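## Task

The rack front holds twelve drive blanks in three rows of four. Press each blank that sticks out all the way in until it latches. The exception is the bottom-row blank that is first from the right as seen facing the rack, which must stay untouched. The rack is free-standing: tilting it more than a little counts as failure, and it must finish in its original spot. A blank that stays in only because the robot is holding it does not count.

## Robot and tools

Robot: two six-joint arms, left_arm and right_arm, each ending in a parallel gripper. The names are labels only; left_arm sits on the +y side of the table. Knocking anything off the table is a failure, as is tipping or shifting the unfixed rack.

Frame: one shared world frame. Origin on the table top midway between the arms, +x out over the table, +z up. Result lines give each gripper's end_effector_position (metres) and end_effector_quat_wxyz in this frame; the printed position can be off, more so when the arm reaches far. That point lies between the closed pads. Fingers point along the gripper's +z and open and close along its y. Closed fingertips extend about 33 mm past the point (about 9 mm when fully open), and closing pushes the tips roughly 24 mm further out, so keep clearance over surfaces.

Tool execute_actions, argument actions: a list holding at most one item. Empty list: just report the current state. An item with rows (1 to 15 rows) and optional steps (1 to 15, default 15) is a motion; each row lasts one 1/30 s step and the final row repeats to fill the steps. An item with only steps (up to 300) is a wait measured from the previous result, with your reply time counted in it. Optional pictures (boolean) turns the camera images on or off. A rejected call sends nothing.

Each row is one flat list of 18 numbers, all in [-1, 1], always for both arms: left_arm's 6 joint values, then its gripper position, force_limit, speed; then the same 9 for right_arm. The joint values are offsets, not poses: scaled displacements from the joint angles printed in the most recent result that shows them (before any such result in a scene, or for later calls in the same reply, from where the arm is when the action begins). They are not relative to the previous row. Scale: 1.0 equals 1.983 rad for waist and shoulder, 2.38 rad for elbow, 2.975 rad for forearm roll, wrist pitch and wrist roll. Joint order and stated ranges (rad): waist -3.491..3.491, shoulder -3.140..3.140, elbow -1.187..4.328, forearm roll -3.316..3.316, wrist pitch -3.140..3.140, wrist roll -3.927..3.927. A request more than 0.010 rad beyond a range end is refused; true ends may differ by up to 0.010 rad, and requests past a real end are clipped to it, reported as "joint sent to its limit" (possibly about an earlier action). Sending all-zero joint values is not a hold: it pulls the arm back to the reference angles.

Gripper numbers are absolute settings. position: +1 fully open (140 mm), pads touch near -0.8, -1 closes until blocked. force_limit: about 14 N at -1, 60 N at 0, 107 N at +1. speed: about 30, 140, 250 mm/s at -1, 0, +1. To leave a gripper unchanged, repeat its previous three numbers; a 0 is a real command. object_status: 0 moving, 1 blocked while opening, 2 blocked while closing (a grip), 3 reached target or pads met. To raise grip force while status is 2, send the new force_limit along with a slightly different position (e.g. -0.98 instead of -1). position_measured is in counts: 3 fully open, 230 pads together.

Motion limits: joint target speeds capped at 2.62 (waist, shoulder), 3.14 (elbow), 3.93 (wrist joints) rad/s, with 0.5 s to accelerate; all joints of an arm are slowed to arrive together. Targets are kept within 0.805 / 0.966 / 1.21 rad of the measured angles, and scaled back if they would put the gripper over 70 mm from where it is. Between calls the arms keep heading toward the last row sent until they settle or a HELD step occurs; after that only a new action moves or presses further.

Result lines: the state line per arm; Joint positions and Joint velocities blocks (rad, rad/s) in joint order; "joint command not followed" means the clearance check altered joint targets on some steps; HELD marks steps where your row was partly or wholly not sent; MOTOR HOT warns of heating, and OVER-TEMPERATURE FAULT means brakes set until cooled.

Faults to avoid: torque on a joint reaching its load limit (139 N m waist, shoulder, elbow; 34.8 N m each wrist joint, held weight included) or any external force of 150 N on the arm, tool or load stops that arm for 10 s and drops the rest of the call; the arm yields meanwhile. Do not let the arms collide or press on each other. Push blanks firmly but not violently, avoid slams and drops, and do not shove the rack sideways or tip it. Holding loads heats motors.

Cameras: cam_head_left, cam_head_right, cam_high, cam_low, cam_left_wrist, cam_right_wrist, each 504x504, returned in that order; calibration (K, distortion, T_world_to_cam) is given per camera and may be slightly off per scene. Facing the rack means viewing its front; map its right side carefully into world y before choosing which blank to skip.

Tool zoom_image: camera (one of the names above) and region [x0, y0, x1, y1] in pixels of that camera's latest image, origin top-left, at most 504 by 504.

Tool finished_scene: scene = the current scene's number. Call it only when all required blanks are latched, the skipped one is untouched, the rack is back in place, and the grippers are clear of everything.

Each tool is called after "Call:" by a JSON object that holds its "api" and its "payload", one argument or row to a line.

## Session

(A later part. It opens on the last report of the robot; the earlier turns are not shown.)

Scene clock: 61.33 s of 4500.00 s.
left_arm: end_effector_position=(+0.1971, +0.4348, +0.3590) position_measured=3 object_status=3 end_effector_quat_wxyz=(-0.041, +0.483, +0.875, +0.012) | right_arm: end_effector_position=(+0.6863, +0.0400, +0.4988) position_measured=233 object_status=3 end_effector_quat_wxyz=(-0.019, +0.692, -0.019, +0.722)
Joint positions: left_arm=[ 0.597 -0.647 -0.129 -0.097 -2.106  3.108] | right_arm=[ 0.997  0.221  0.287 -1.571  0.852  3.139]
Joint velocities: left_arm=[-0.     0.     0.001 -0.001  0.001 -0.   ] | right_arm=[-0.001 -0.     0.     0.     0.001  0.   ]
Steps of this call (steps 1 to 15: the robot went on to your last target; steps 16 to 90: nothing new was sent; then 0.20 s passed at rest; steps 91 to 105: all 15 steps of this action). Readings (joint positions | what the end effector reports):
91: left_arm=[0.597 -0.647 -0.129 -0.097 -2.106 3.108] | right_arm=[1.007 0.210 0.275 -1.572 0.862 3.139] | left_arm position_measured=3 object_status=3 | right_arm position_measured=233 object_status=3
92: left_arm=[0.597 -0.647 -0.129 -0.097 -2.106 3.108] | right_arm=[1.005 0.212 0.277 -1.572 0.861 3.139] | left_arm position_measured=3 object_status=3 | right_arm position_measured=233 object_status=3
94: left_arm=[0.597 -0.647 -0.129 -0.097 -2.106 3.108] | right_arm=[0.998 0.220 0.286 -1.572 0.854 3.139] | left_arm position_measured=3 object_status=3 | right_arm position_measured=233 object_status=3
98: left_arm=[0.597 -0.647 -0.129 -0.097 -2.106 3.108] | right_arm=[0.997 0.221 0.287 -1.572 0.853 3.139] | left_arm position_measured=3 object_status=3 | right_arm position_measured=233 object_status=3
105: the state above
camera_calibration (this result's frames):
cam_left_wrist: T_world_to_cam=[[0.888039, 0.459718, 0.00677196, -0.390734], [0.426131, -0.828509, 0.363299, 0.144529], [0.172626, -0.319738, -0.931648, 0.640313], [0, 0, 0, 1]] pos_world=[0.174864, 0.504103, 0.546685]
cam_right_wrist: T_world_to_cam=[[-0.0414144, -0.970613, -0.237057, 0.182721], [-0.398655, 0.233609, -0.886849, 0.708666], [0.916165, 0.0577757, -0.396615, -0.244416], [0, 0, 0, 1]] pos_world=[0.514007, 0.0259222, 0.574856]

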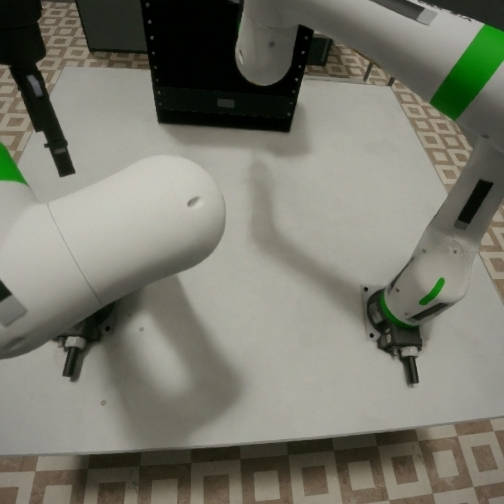

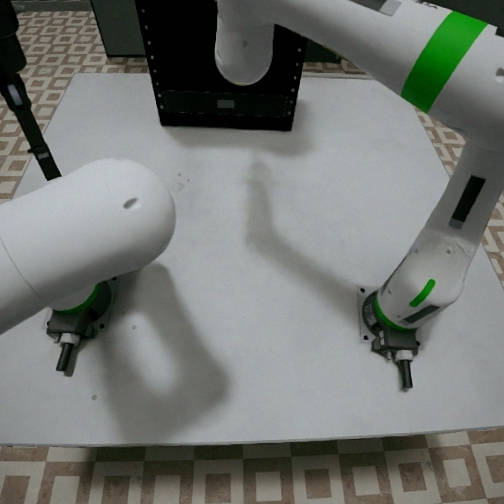

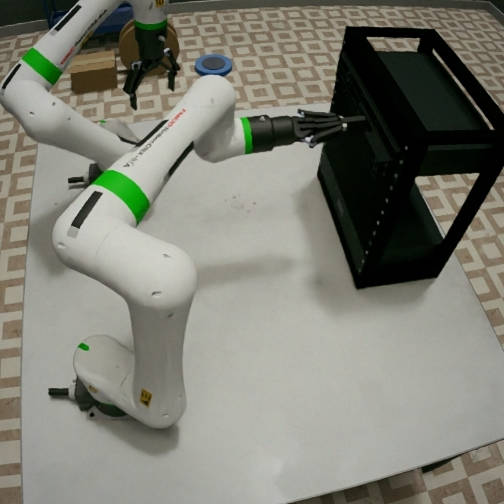

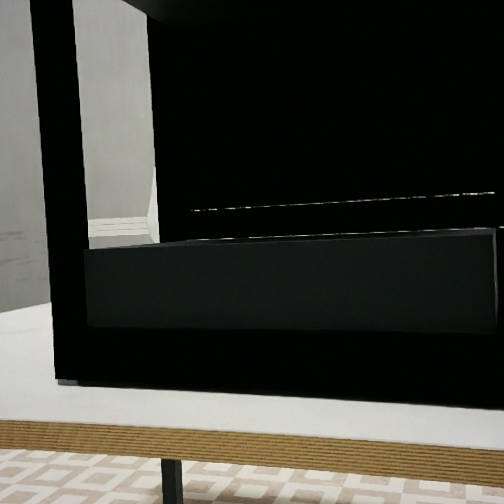

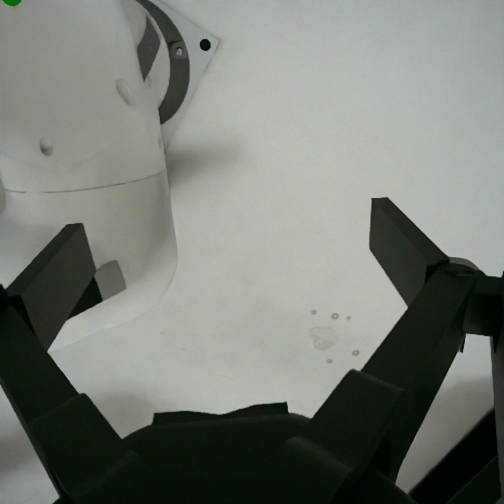

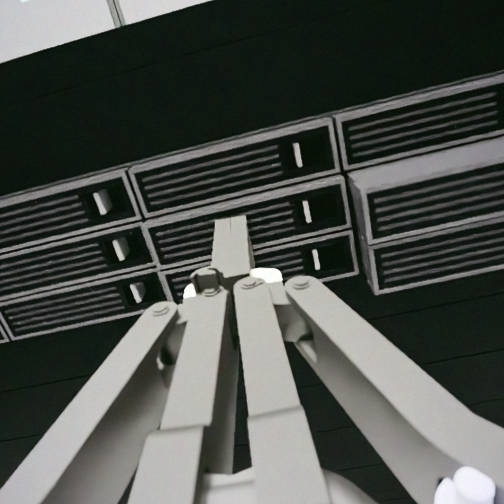

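Call:
{"api": "execute_actions", "payload": {
  "actions": [
    {"rows":[[0,0,0,0,0,0,1,0,0,-0.0018,0.0021,0.0019,0,-0.0012,0,-1,0,0]]}
  ]
}}

Call:
{"api": "execute_actions", "payload": {
  "actions": [
    {"rows":[[0,0,0,0,0,0,1,0,0,0.036,-0.038,-0.03,0,0.024,0,-1,0,0]]}
  ]
}}

Scene clock: 65.33 s of 4500.00 s.
left_arm: end_effector_position=(+0.1971, +0.4348, +0.3590) position_measured=3 object_status=3 end_effector_quat_wxyz=(-0.041, +0.483, +0.875, +0.012) | right_arm: end_effector_position=(+0.6888, +0.0400, +0.4987) position_measured=233 object_status=3 end_effector_quat_wxyz=(-0.019, +0.691, -0.019, +0.722)
Joint positions: left_arm=[ 0.597 -0.647 -0.129 -0.097 -2.106  3.108] | right_arm=[ 0.994  0.226  0.292 -1.571  0.849  3.139]
Joint velocities: left_arm=[ 0.001 -0.    -0.001 -0.001  0.001  0.   ] | right_arm=[ 0.001  0.    -0.     0.001  0.001  0.   ]
Steps of this call (steps 1 to 15: the robot went on to your last target; steps 16 to 90: nothing new was sent; then 0.50 s passed at rest; steps 91 to 105: all 15 steps of this action). Readings (joint positions | what the end effector reports):
91: left_arm=[0.597 -0.647 -0.129 -0.097 -2.106 3.108] | right_arm=[0.997 0.221 0.287 -1.571 0.852 3.139] | left_arm position_measured=3 object_status=3 | right_arm position_measured=233 object_status=3
92: left_arm=[0.597 -0.647 -0.129 -0.097 -2.106 3.108] | right_arm=[0.996 0.223 0.289 -1.571 0.851 3.139] | left_arm position_measured=3 object_status=3 | right_arm position_measured=233 object_status=3
94: left_arm=[0.597 -0.647 -0.129 -0.097 -2.106 3.108] | right_arm=[0.994 0.225 0.291 -1.571 0.849 3.139] | left_arm position_measured=3 object_status=3 | right_arm position_measured=233 object_status=3
98: left_arm=[0.597 -0.647 -0.129 -0.097 -2.106 3.108] | right_arm=[0.994 0.226 0.292 -1.571 0.849 3.139] | left_arm position_measured=3 object_status=3 | right_arm position_measured=233 object_status=3
105: the state above
camera_calibration (this result's frames):
cam_left_wrist: T_world_to_cam=[[0.888039, 0.459719, 0.00677188, -0.390734], [0.426131, -0.828509, 0.363299, 0.144529], [0.172626, -0.319738, -0.931648, 0.640313], [0, 0, 0, 1]] pos_world=[0.174864, 0.504103, 0.546685]
cam_right_wrist: T_world_to_cam=[[-0.0413315, -0.970596, -0.237139, 0.182811], [-0.398208, 0.233679, -0.887031, 0.709423], [0.916364, 0.0577681, -0.396157, -0.247128], [0, 0, 0, 1]] pos_world=[0.516513, 0.0259348, 0.57473]

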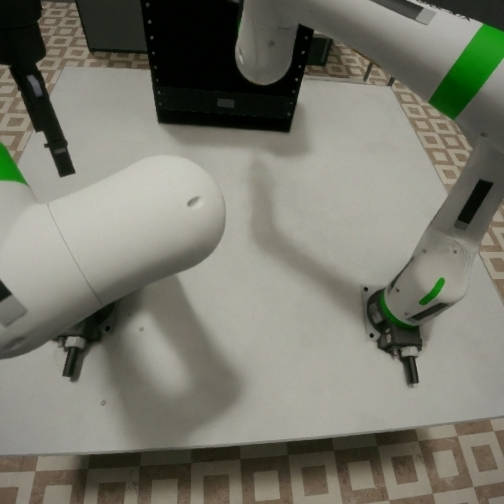

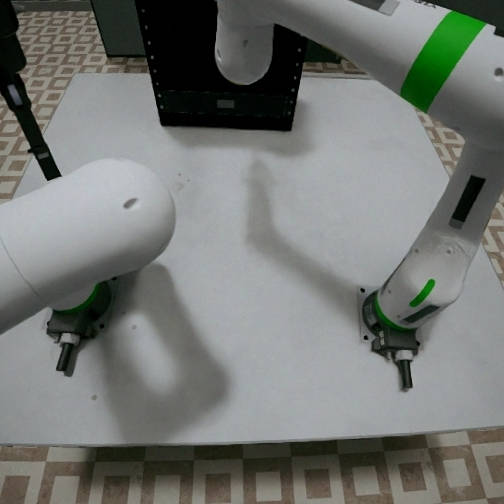

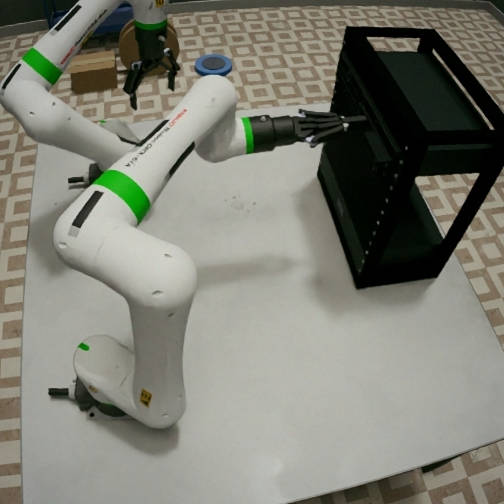

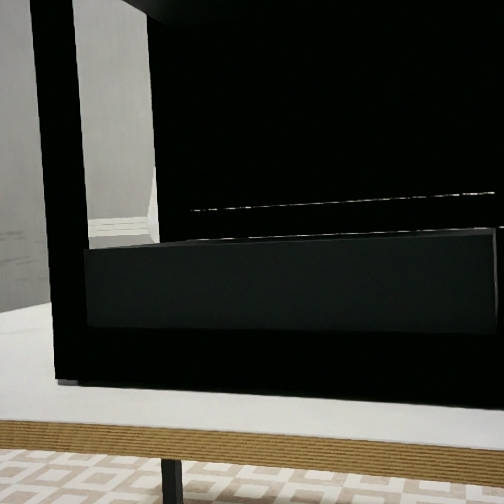

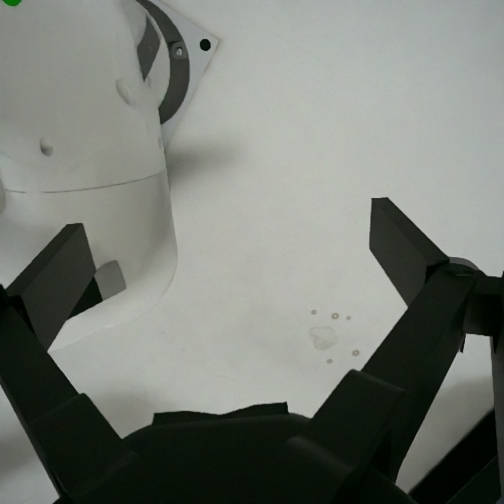

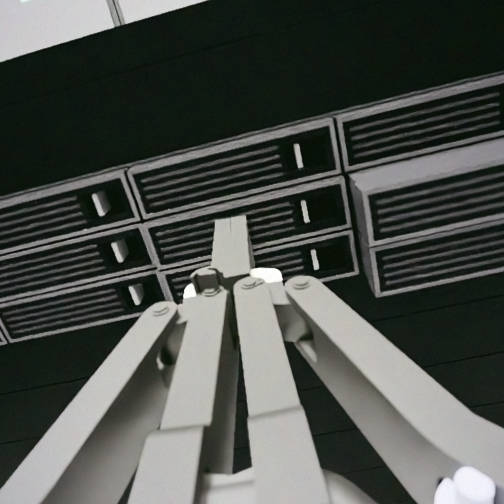

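Scene clock: 65.83 s of 4500.00 s.
left_arm: end_effector_position=(+0.1971, +0.4348, +0.3590) position_measured=3 object_status=3 end_effector_quat_wxyz=(-0.041, +0.483, +0.875, +0.012) | right_arm: end_effector_position=(+0.6415, +0.0401, +0.5058) position_measured=233 object_status=3 end_effector_quat_wxyz=(-0.021, +0.692, -0.021, +0.721)
Joint positions: left_arm=[ 0.597 -0.647 -0.129 -0.097 -2.106  3.108] | right_arm=[ 1.065  0.15   0.22  -1.571  0.92   3.139]
Joint velocities: left_arm=[-0.    -0.     0.    -0.001  0.001  0.   ] | right_arm=[-0.001 -0.    -0.    -0.001 -0.     0.   ]
Steps of this call (steps 1 to 15: all 15 steps of this action). Readings (joint positions | what the end effector reports):
1: left_arm=[0.597 -0.647 -0.129 -0.097 -2.106 3.108] | right_arm=[0.994 0.226 0.292 -1.571 0.849 3.139] | left_arm position_measured=3 object_status=3 | right_arm position_measured=233 object_status=3
2: left_arm=[0.597 -0.647 -0.129 -0.097 -2.106 3.108] | right_arm=[0.996 0.224 0.290 -1.571 0.850 3.139] | left_arm position_measured=3 object_status=3 | right_arm position_measured=233 object_status=3
4: left_arm=[0.597 -0.647 -0.129 -0.097 -2.106 3.108] | right_arm=[1.016 0.203 0.270 -1.571 0.870 3.139] | left_arm position_measured=3 object_status=3 | right_arm position_measured=233 object_status=3
8: left_arm=[0.597 -0.647 -0.129 -0.097 -2.106 3.108] | right_arm=[1.064 0.151 0.222 -1.571 0.919 3.139] | left_arm position_measured=3 object_status=3 | right_arm position_measured=233 object_status=3
15: the state above
camera_calibration (this result's frames):
cam_left_wrist: T_world_to_cam=[[0.888039, 0.459718, 0.0067717, -0.390734], [0.426131, -0.828509, 0.363299, 0.144529], [0.172626, -0.319738, -0.931648, 0.640313], [0, 0, 0, 1]] pos_world=[0.174864, 0.504103, 0.546685]
cam_right_wrist: T_world_to_cam=[[-0.0414698, -0.969135, -0.243018, 0.185596], [-0.399375, 0.23903, -0.885079, 0.69636], [0.915849, 0.0603514, -0.396961, -0.200324], [0, 0, 0, 1]] pos_world=[0.469272, 0.025507, 0.581915]

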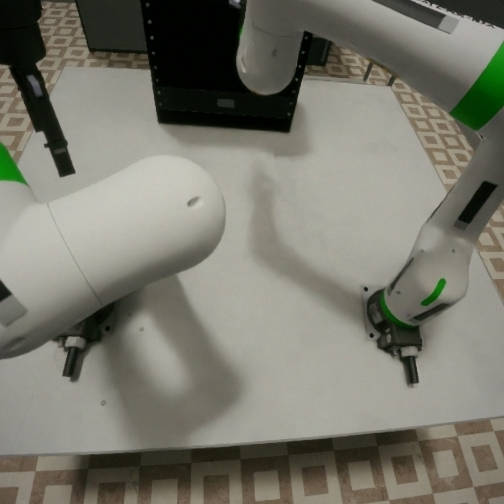

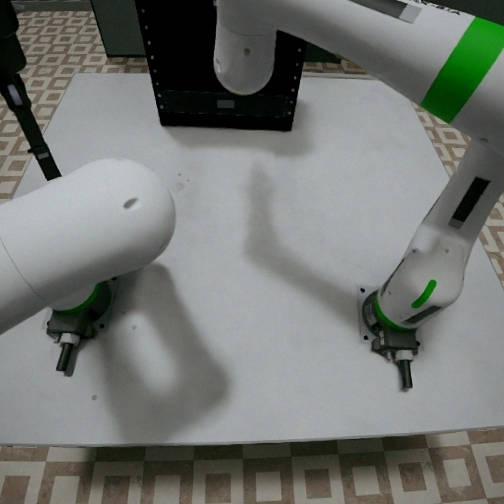

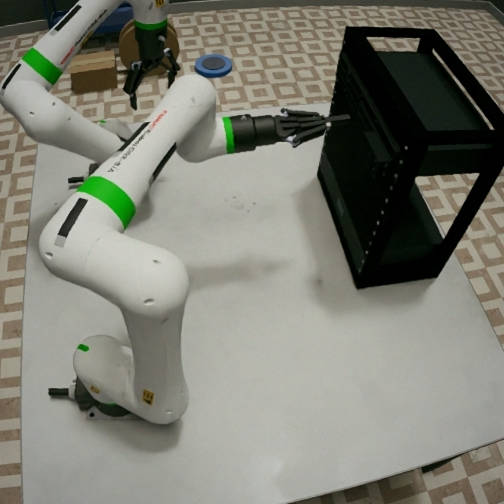

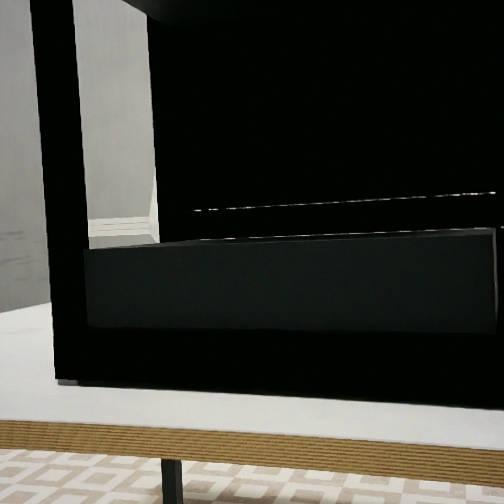

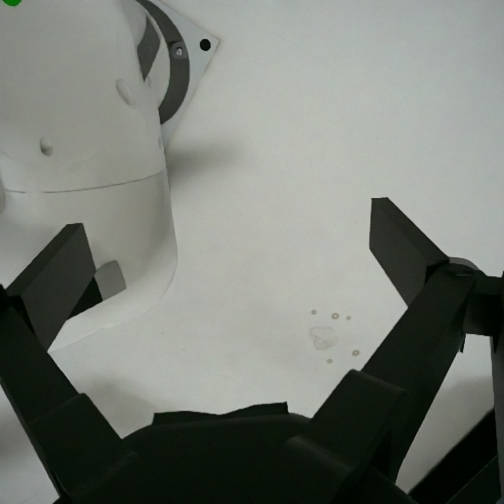

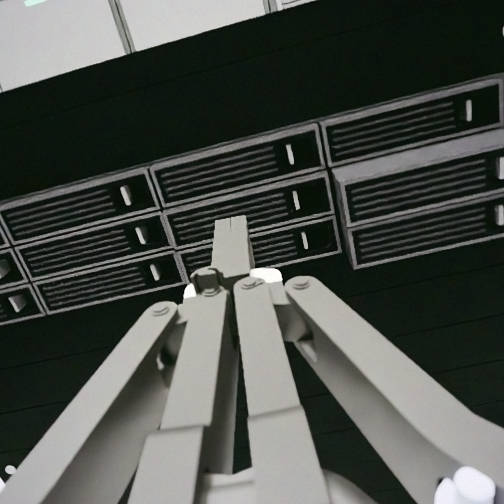

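Call:
{"api": "execute_actions", "payload": {
  "actions": [
    {"rows":[[0,0,0,0,0,0,1,0,0,-0.078,-0.097,-0.0845,0,-0.052,0,-1,0,0]]}
  ],
  "pictures": false
}}

Call:
{"api": "execute_actions", "payload": {
  "actions": [
    {"steps":6}
  ],
  "pictures": false
}}

Call:
{"api": "execute_actions", "payload": {
  "actions": [
    {"rows":[[0,0,0,0,0,0,1,0,0,-0.019,0.0217,0.018,0,-0.0128,0,-1,0,0]]}
  ]
}}

Scene clock: 74.83 s of 4500.00 s.
left_arm: end_effector_position=(+0.1971, +0.4348, +0.3590) position_measured=3 object_status=3 end_effector_quat_wxyz=(-0.041, +0.483, +0.875, +0.012) | right_arm: end_effector_position=(+0.6418, -0.0661, +0.5068) position_measured=233 object_status=3 end_effector_quat_wxyz=(-0.016, +0.691, -0.016, +0.722)
Joint positions: left_arm=[ 0.597 -0.647 -0.129 -0.097 -2.106  3.108] | right_arm=[ 0.911 -0.042  0.02  -1.571  0.766  3.139]
Joint velocities: left_arm=[ 0.001 -0.     0.001 -0.     0.001  0.   ] | right_arm=[-0.003 -0.003 -0.001  0.    -0.002 -0.   ]
Steps of this call (steps 1 to 15: the robot went on to your last target; steps 16 to 90: nothing new was sent; then 5.50 s passed at rest; steps 91 to 105: all 15 steps of this action). Readings (joint positions | what the end effector reports):
91: left_arm=[0.597 -0.647 -0.129 -0.097 -2.106 3.108] | right_arm=[1.065 0.150 0.220 -1.571 0.920 3.139] | left_arm position_measured=3 object_status=3 | right_arm position_measured=233 object_status=3
92: left_arm=[0.597 -0.647 -0.129 -0.097 -2.106 3.108] | right_arm=[1.063 0.148 0.218 -1.571 0.919 3.139] | left_arm position_measured=3 object_status=3 | right_arm position_measured=233 object_status=3
94: left_arm=[0.597 -0.647 -0.129 -0.097 -2.106 3.108] | right_arm=[1.047 0.127 0.196 -1.571 0.902 3.139] | left_arm position_measured=3 object_status=3 | right_arm position_measured=233 object_status=3
98: left_arm=[0.597 -0.647 -0.129 -0.097 -2.106 3.108] | right_arm=[0.969 0.030 0.095 -1.571 0.824 3.139] | left_arm position_measured=3 object_status=3 | right_arm position_measured=233 object_status=3
105: the state above

Scene clock: 75.03 s of 4500.00 s.
left_arm: end_effector_position=(+0.1971, +0.4348, +0.3590) position_measured=3 object_status=3 end_effector_quat_wxyz=(-0.041, +0.483, +0.875, +0.012) | right_arm: end_effector_position=(+0.6418, -0.0663, +0.5069) position_measured=233 object_status=3 end_effector_quat_wxyz=(-0.016, +0.691, -0.016, +0.722)
Joint positions: left_arm=[ 0.597 -0.647 -0.129 -0.097 -2.106  3.108] | right_arm=[ 0.91  -0.042  0.019 -1.571  0.765  3.139]
Joint velocities: left_arm=[-0.001  0.     0.     0.     0.001  0.   ] | right_arm=[-0.001 -0.    -0.    -0.001 -0.001 -0.   ]
Steps of this call (steps 1 to 6: the robot went on to your last target). Readings (joint positions | what the end effector reports):
1: left_arm=[0.597 -0.647 -0.129 -0.097 -2.106 3.108] | right_arm=[0.910 -0.042 0.020 -1.571 0.766 3.139] | left_arm position_measured=3 object_status=3 | right_arm position_measured=233 object_status=3
2: left_arm=[0.597 -0.647 -0.129 -0.097 -2.106 3.108] | right_arm=[0.910 -0.042 0.019 -1.571 0.766 3.139] | left_arm position_measured=3 object_status=3 | right_arm position_measured=233 object_status=3
4: left_arm=[0.597 -0.647 -0.129 -0.097 -2.106 3.108] | right_arm=[0.910 -0.042 0.019 -1.571 0.765 3.139] | left_arm position_measured=3 object_status=3 | right_arm position_measured=233 object_status=3
6: the state above

Scene clock: 75.53 s of 4500.00 s.
left_arm: end_effector_position=(+0.1971, +0.4348, +0.3590) position_measured=3 object_status=3 end_effector_quat_wxyz=(-0.041, +0.483, +0.875, +0.012) | right_arm: end_effector_position=(+0.6656, -0.0660, +0.5077) position_measured=233 object_status=3 end_effector_quat_wxyz=(-0.016, +0.691, -0.015, +0.723)
Joint positions: left_arm=[ 0.597 -0.647 -0.129 -0.097 -2.106  3.108] | right_arm=[ 0.873  0.001  0.062 -1.571  0.727  3.139]
Joint velocities: left_arm=[-0.002  0.    -0.001  0.001 -0.001  0.   ] | right_arm=[-0.  0.  0.  0. -0.  0.]
Steps of this call (steps 1 to 15: all 15 steps of this action). Readings (joint positions | what the end effector reports):
1: left_arm=[0.597 -0.647 -0.129 -0.097 -2.106 3.108] | right_arm=[0.910 -0.042 0.019 -1.571 0.765 3.139] | left_arm position_measured=3 object_status=3 | right_arm position_measured=233 object_status=3
2: left_arm=[0.597 -0.647 -0.129 -0.097 -2.106 3.108] | right_arm=[0.908 -0.040 0.021 -1.571 0.763 3.139] | left_arm position_measured=3 object_status=3 | right_arm position_measured=233 object_status=3
4: left_arm=[0.597 -0.647 -0.129 -0.097 -2.106 3.108] | right_arm=[0.891 -0.020 0.041 -1.571 0.746 3.139] | left_arm position_measured=3 object_status=3 | right_arm position_measured=233 object_status=3
8: left_arm=[0.597 -0.647 -0.129 -0.097 -2.106 3.108] | right_arm=[0.873 0.001 0.062 -1.571 0.728 3.139] | left_arm position_measured=3 object_status=3 | right_arm position_measured=233 object_status=3
15: the state above
camera_calibration (this result's frames):
cam_left_wrist: T_world_to_cam=[[0.888039, 0.459719, 0.00677176, -0.390734], [0.426131, -0.828509, 0.363299, 0.144529], [0.172626, -0.319738, -0.931648, 0.640313], [0, 0, 0, 1]] pos_world=[0.174864, 0.504103, 0.546685]
cam_right_wrist: T_world_to_cam=[[-0.0407081, -0.97268, -0.228553, 0.0761517], [-0.396453, 0.22569, -0.889881, 0.732651], [0.917152, 0.0543853, -0.394809, -0.217677], [0, 0, 0, 1]] pos_world=[0.493205, -0.0794425, 0.583436]

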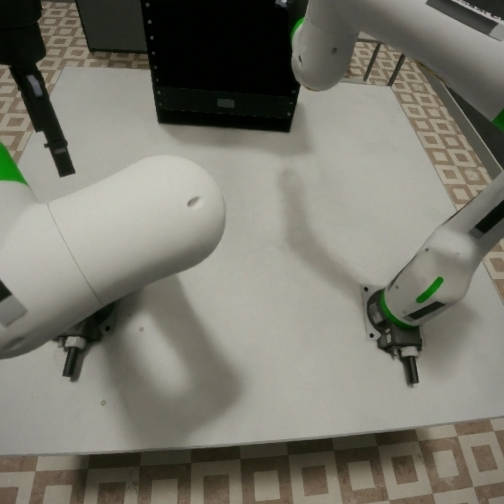

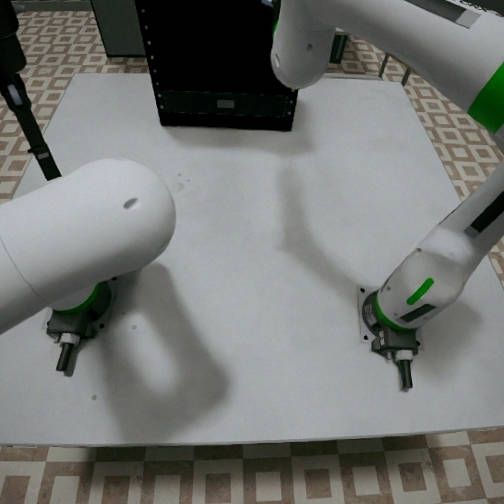

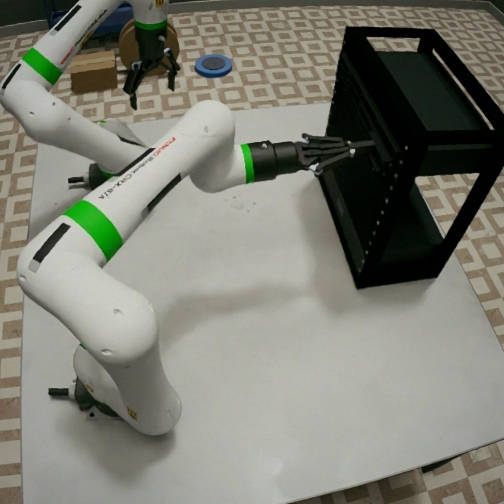

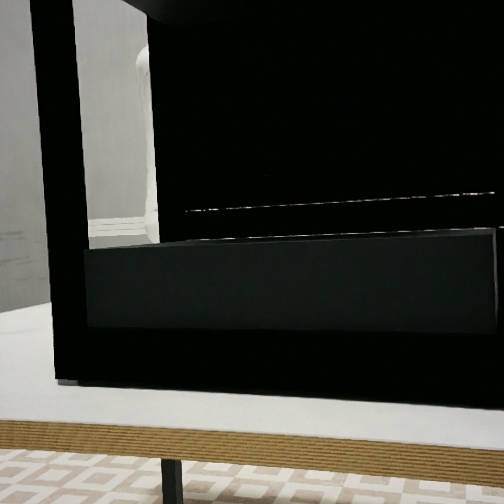

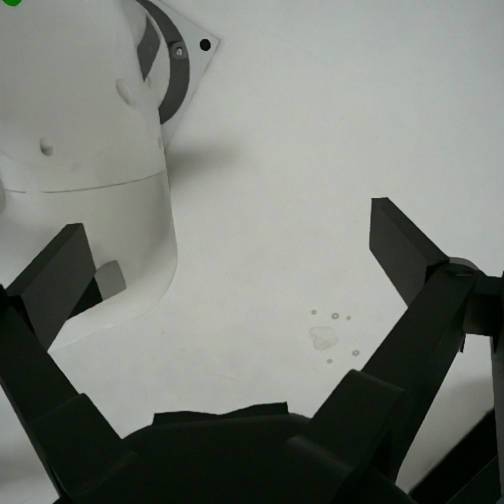

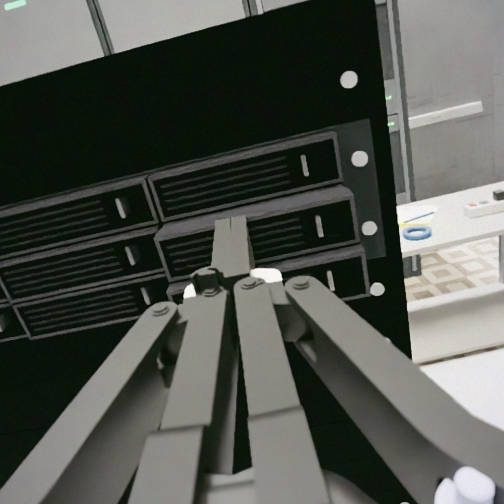

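Call:
{"api": "execute_actions", "payload": {
  "actions": [
    {"rows":[[0,0,0,0,0,0,1,0,0,-0.0127,0.0158,0.0124,0,-0.0085,0,-1,0,0]]}
  ]
}}

Scene clock: 79.07 s of 4500.00 s.
left_arm: end_effector_position=(+0.1971, +0.4348, +0.3590) position_measured=3 object_status=3 end_effector_quat_wxyz=(-0.041, +0.483, +0.875, +0.012) | right_arm: end_effector_position=(+0.6825, -0.0661, +0.5065) position_measured=233 object_status=3 end_effector_quat_wxyz=(-0.015, +0.691, -0.014, +0.723)
Joint positions: left_arm=[ 0.597 -0.647 -0.129 -0.097 -2.106  3.108] | right_arm=[ 0.847  0.032  0.092 -1.571  0.702  3.139]
Joint velocities: left_arm=[ 0.002  0.    -0.    -0.001 -0.001 -0.   ] | right_arm=[-0.     0.     0.     0.001 -0.001  0.   ]
Steps of this call (steps 1 to 15: the robot went on to your last target; steps 16 to 90: nothing new was sent; then 0.03 s passed at rest; steps 91 to 105: all 15 steps of this action). Readings (joint positions | what the end effector reports):
91: left_arm=[0.597 -0.647 -0.129 -0.097 -2.106 3.108] | right_arm=[0.873 0.001 0.062 -1.571 0.727 3.139] | left_arm position_measured=3 object_status=3 | right_arm position_measured=233 object_status=3
92: left_arm=[0.597 -0.647 -0.129 -0.097 -2.106 3.108] | right_arm=[0.871 0.003 0.064 -1.571 0.725 3.139] | left_arm position_measured=3 object_status=3 | right_arm position_measured=233 object_status=3
94: left_arm=[0.597 -0.647 -0.129 -0.097 -2.106 3.108] | right_arm=[0.856 0.021 0.082 -1.571 0.711 3.139] | left_arm position_measured=3 object_status=3 | right_arm position_measured=233 object_status=3
98: left_arm=[0.597 -0.647 -0.129 -0.097 -2.106 3.108] | right_arm=[0.848 0.032 0.092 -1.571 0.702 3.139] | left_arm position_measured=3 object_status=3 | right_arm position_measured=233 object_status=3
105: the state above
camera_calibration (this result's frames):
cam_left_wrist: T_world_to_cam=[[0.888039, 0.459719, 0.00677188, -0.390734], [0.426131, -0.828509, 0.363299, 0.144529], [0.172626, -0.319738, -0.931648, 0.640313], [0, 0, 0, 1]] pos_world=[0.174864, 0.504103, 0.546685]
cam_right_wrist: T_world_to_cam=[[-0.0407293, -0.973211, -0.226278, 0.075335], [-0.39678, 0.223597, -0.890264, 0.738639], [0.91701, 0.0535225, -0.395257, -0.233342], [0, 0, 0, 1]] pos_world=[0.510122, -0.079352, 0.582401]

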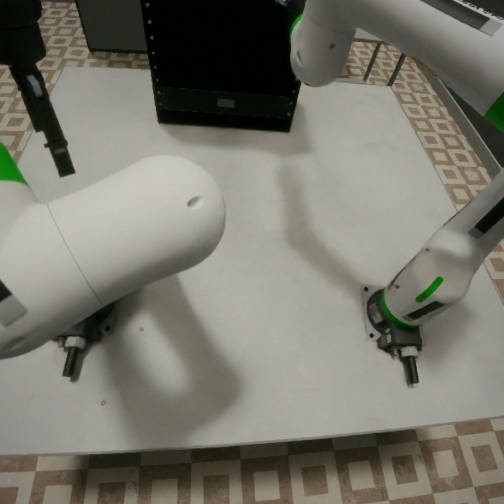

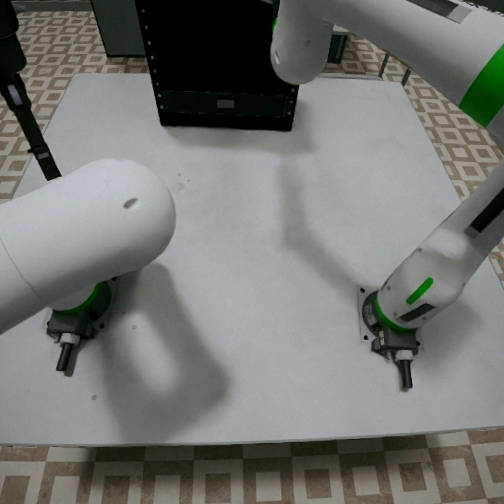

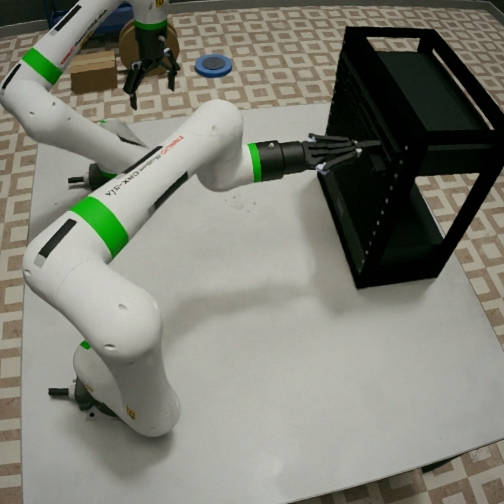

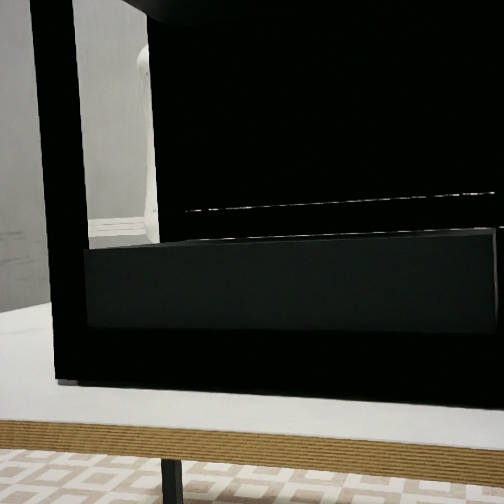

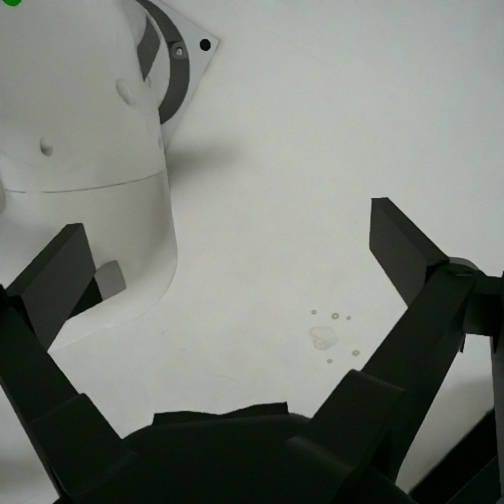

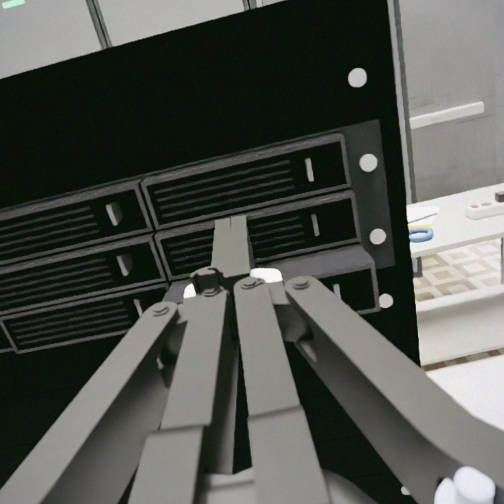

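Call:
{"api": "execute_actions", "payload": {
  "actions": [
    {"rows":[[0,0,0,0,0,0,1,0,0,-0.0026,0.0033,0.0027,0,-0.0017,0,-1,0,0]]}
  ]
}}

Call:
{"api": "execute_actions", "payload": {
  "actions": [
    {"rows":[[0,0,0,0,0,0,1,0,0,0.035,-0.04,-0.033,0,0.023,0,-1,0,0]]}
  ]
}}

Call:
{"api": "zoom_image", "payload": {
  "camera": "cam_high",
  "region": [320,50,430,190]
}}

Call:
{"api": "zoom_image", "payload": {
  "camera": "cam_right_wrist",
  "region": [0,110,370,340]
}}

Scene clock: 84.60 s of 4500.00 s.
left_arm: end_effector_position=(+0.1971, +0.4348, +0.3590) position_measured=3 object_status=3 end_effector_quat_wxyz=(-0.041, +0.483, +0.875, +0.012) | right_arm: end_effector_position=(+0.6861, -0.0662, +0.5064) position_measured=233 object_status=3 end_effector_quat_wxyz=(-0.015, +0.691, -0.014, +0.723)
Joint positions: left_arm=[ 0.597 -0.647 -0.129 -0.097 -2.106  3.108] | right_arm=[ 0.842  0.039  0.098 -1.571  0.697  3.139]
Joint velocities: left_arm=[ 0.001  0.    -0.001 -0.     0.     0.   ] | right_arm=[ 0.    -0.     0.    -0.001  0.    -0.   ]
Steps of this call (steps 1 to 15: the robot went on to your last target; steps 16 to 90: nothing new was sent; then 2.03 s passed at rest; steps 91 to 105: all 15 steps of this action). Readings (joint positions | what the end effector reports):
91: left_arm=[0.597 -0.647 -0.129 -0.097 -2.106 3.108] | right_arm=[0.847 0.032 0.092 -1.571 0.702 3.139] | left_arm position_measured=3 object_status=3 | right_arm position_measured=233 object_status=3
92: left_arm=[0.597 -0.647 -0.129 -0.097 -2.106 3.108] | right_arm=[0.846 0.034 0.093 -1.571 0.701 3.139] | left_arm position_measured=3 object_status=3 | right_arm position_measured=233 object_status=3
94: left_arm=[0.597 -0.647 -0.129 -0.097 -2.106 3.108] | right_arm=[0.843 0.038 0.097 -1.571 0.698 3.139] | left_arm position_measured=3 object_status=3 | right_arm position_measured=233 object_status=3
98: left_arm=[0.597 -0.647 -0.129 -0.097 -2.106 3.108] | right_arm=[0.842 0.039 0.098 -1.571 0.697 3.139] | left_arm position_measured=3 object_status=3 | right_arm position_measured=233 object_status=3
105: the state above
camera_calibration (this result's frames):
cam_left_wrist: T_world_to_cam=[[0.888039, 0.459718, 0.00677176, -0.390734], [0.426131, -0.828509, 0.363299, 0.144529], [0.172626, -0.319738, -0.931648, 0.640313], [0, 0, 0, 1]] pos_world=[0.174864, 0.504103, 0.546685]
cam_right_wrist: T_world_to_cam=[[-0.0408211, -0.973277, -0.225975, 0.0752631], [-0.396673, 0.223363, -0.89037, 0.739921], [0.917052, 0.0532922, -0.395191, -0.23671], [0, 0, 0, 1]] pos_world=[0.513654, -0.0794041, 0.582266]

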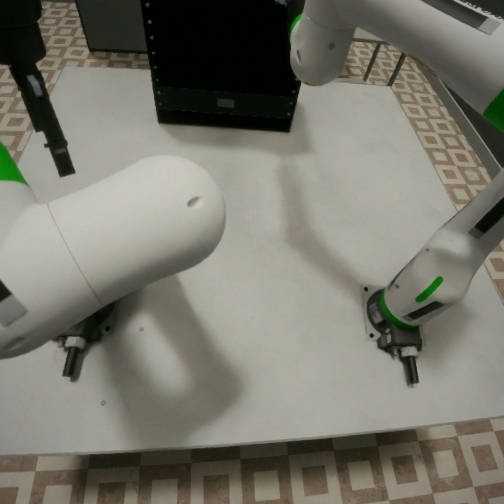

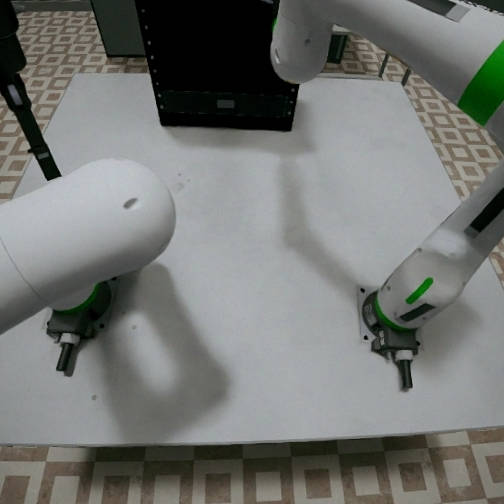

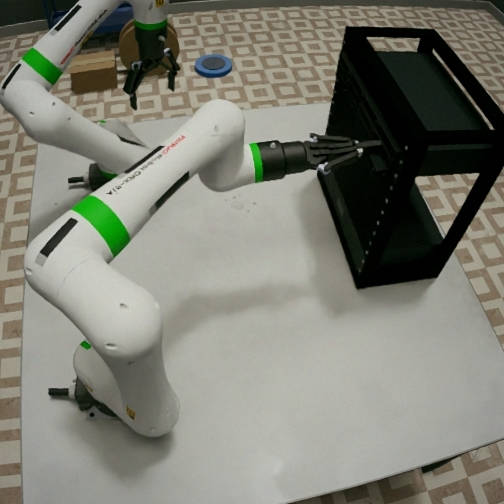

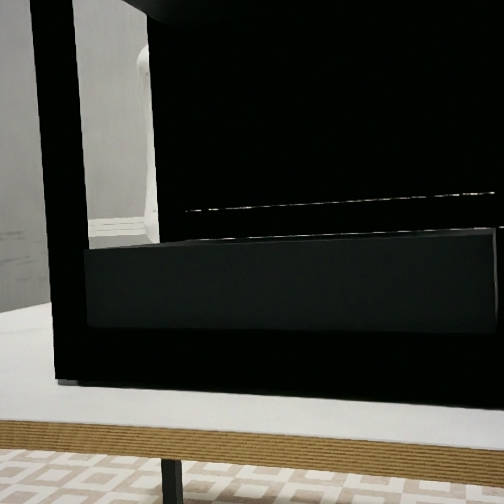

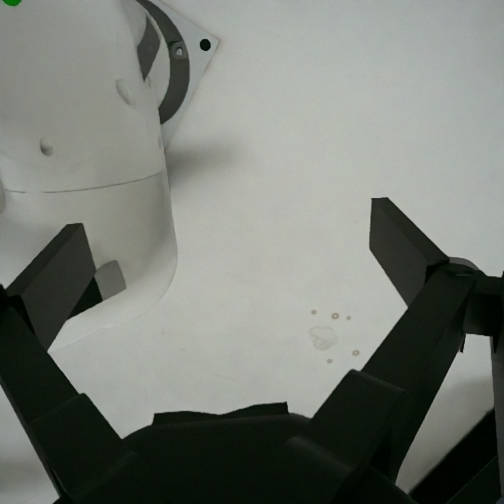

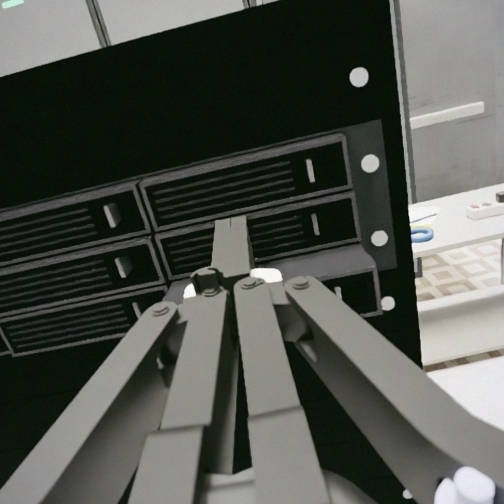

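Scene clock: 85.10 s of 4500.00 s.
left_arm: end_effector_position=(+0.1971, +0.4348, +0.3590) position_measured=3 object_status=3 end_effector_quat_wxyz=(-0.041, +0.483, +0.875, +0.012) | right_arm: end_effector_position=(+0.6418, -0.0650, +0.5060) position_measured=233 object_status=3 end_effector_quat_wxyz=(-0.017, +0.692, -0.015, +0.722)
Joint positions: left_arm=[ 0.597 -0.647 -0.129 -0.097 -2.106  3.108] | right_arm=[ 0.912 -0.04   0.02  -1.571  0.765  3.139]
Joint velocities: left_arm=[ 0.001 -0.    -0.    -0.    -0.     0.   ] | right_arm=[ 0.    -0.    -0.001  0.    -0.    -0.   ]
Steps of this call (steps 1 to 15: all 15 steps of this action). Readings (joint positions | what the end effector reports):
1: left_arm=[0.597 -0.647 -0.129 -0.097 -2.106 3.108] | right_arm=[0.842 0.039 0.098 -1.571 0.697 3.139] | left_arm position_measured=3 object_status=3 | right_arm position_measured=233 object_status=3
2: left_arm=[0.597 -0.647 -0.129 -0.097 -2.106 3.108] | right_arm=[0.844 0.037 0.097 -1.571 0.698 3.139] | left_arm position_measured=3 object_status=3 | right_arm position_measured=233 object_status=3
4: left_arm=[0.597 -0.647 -0.129 -0.097 -2.106 3.108] | right_arm=[0.861 0.018 0.078 -1.571 0.715 3.139] | left_arm position_measured=3 object_status=3 | right_arm position_measured=233 object_status=3
8: left_arm=[0.597 -0.647 -0.129 -0.097 -2.106 3.108] | right_arm=[0.910 -0.038 0.022 -1.571 0.763 3.139] | left_arm position_measured=3 object_status=3 | right_arm position_measured=233 object_status=3
15: the state above
camera_calibration (this result's frames):
cam_left_wrist: T_world_to_cam=[[0.888039, 0.459718, 0.00677181, -0.390734], [0.42613, -0.828509, 0.363299, 0.144529], [0.172626, -0.319738, -0.931648, 0.640313], [0, 0, 0, 1]] pos_world=[0.174864, 0.504103, 0.546685]
cam_right_wrist: T_world_to_cam=[[-0.040225, -0.972516, -0.229336, 0.0758868], [-0.39884, 0.226071, -0.888717, 0.722413], [0.916138, 0.0557195, -0.396972, -0.194659], [0, 0, 0, 1]] pos_world=[0.469515, -0.0786694, 0.58215]

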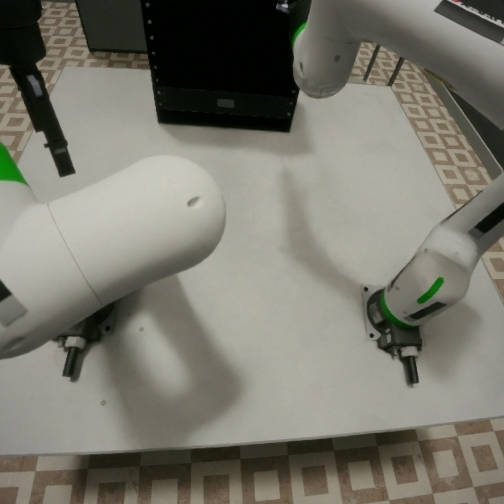

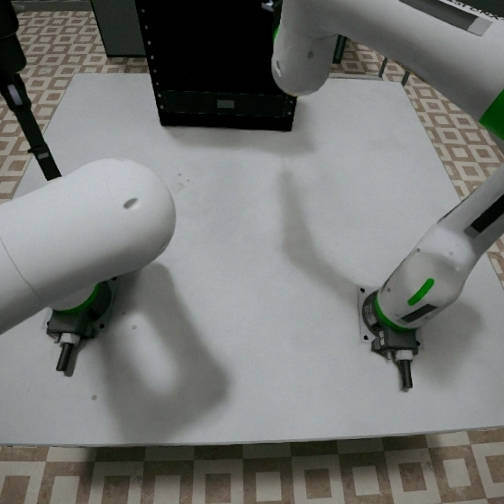

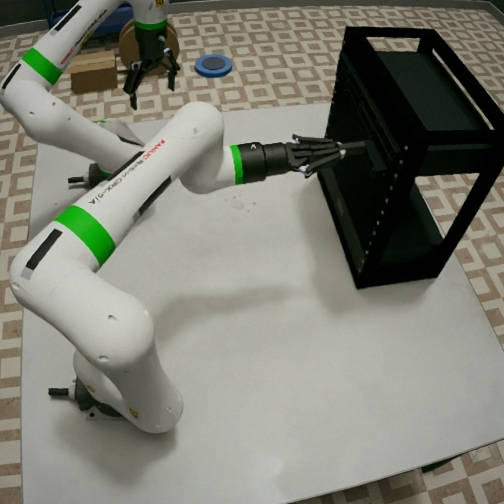

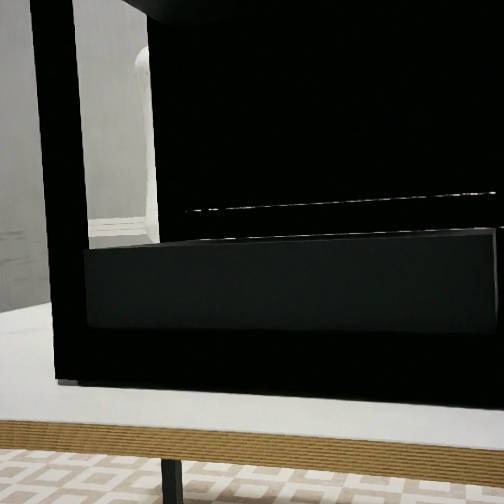

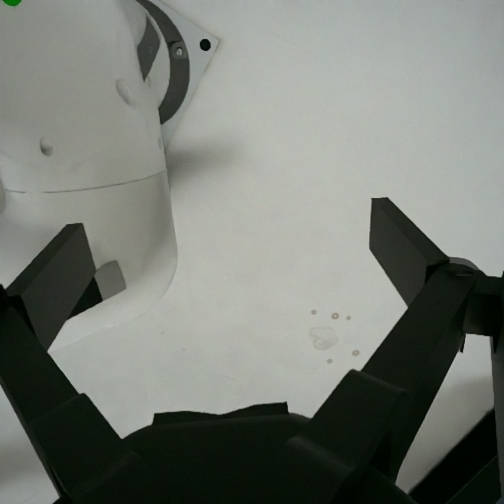

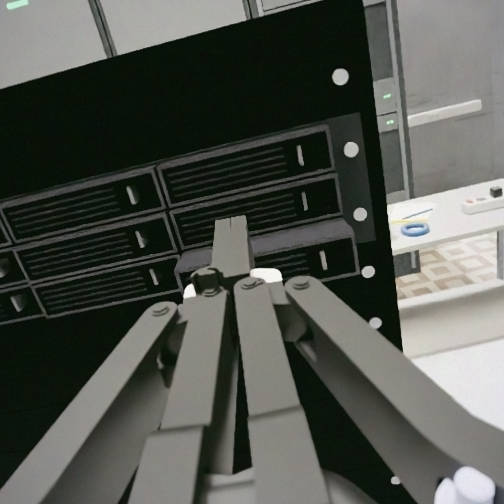

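Region (320, 50, 430, 190) of cam_high's 504x504 image, scaled by 3.600, with more detail than that image has; it fills the left 396 columns of this view, and the rest is white.

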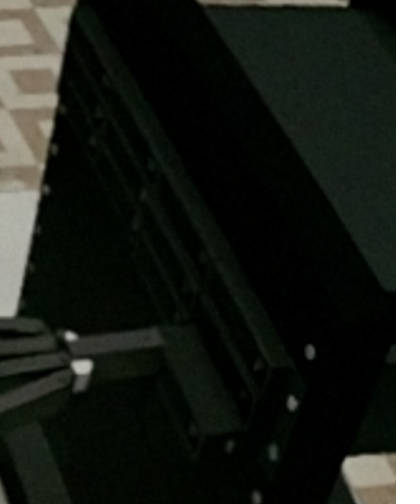

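Region (0, 110, 370, 340) of cam_right_wrist's 504x504 image, scaled by 1.362, with more detail than that image has; it fills the top 313 rows of this view, and the rest is white.

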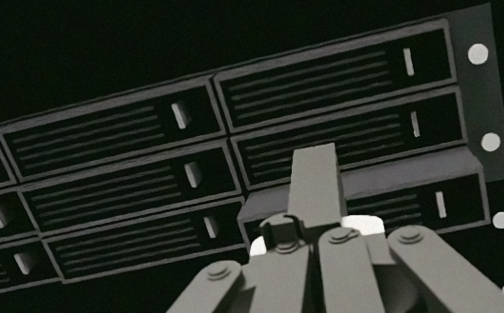

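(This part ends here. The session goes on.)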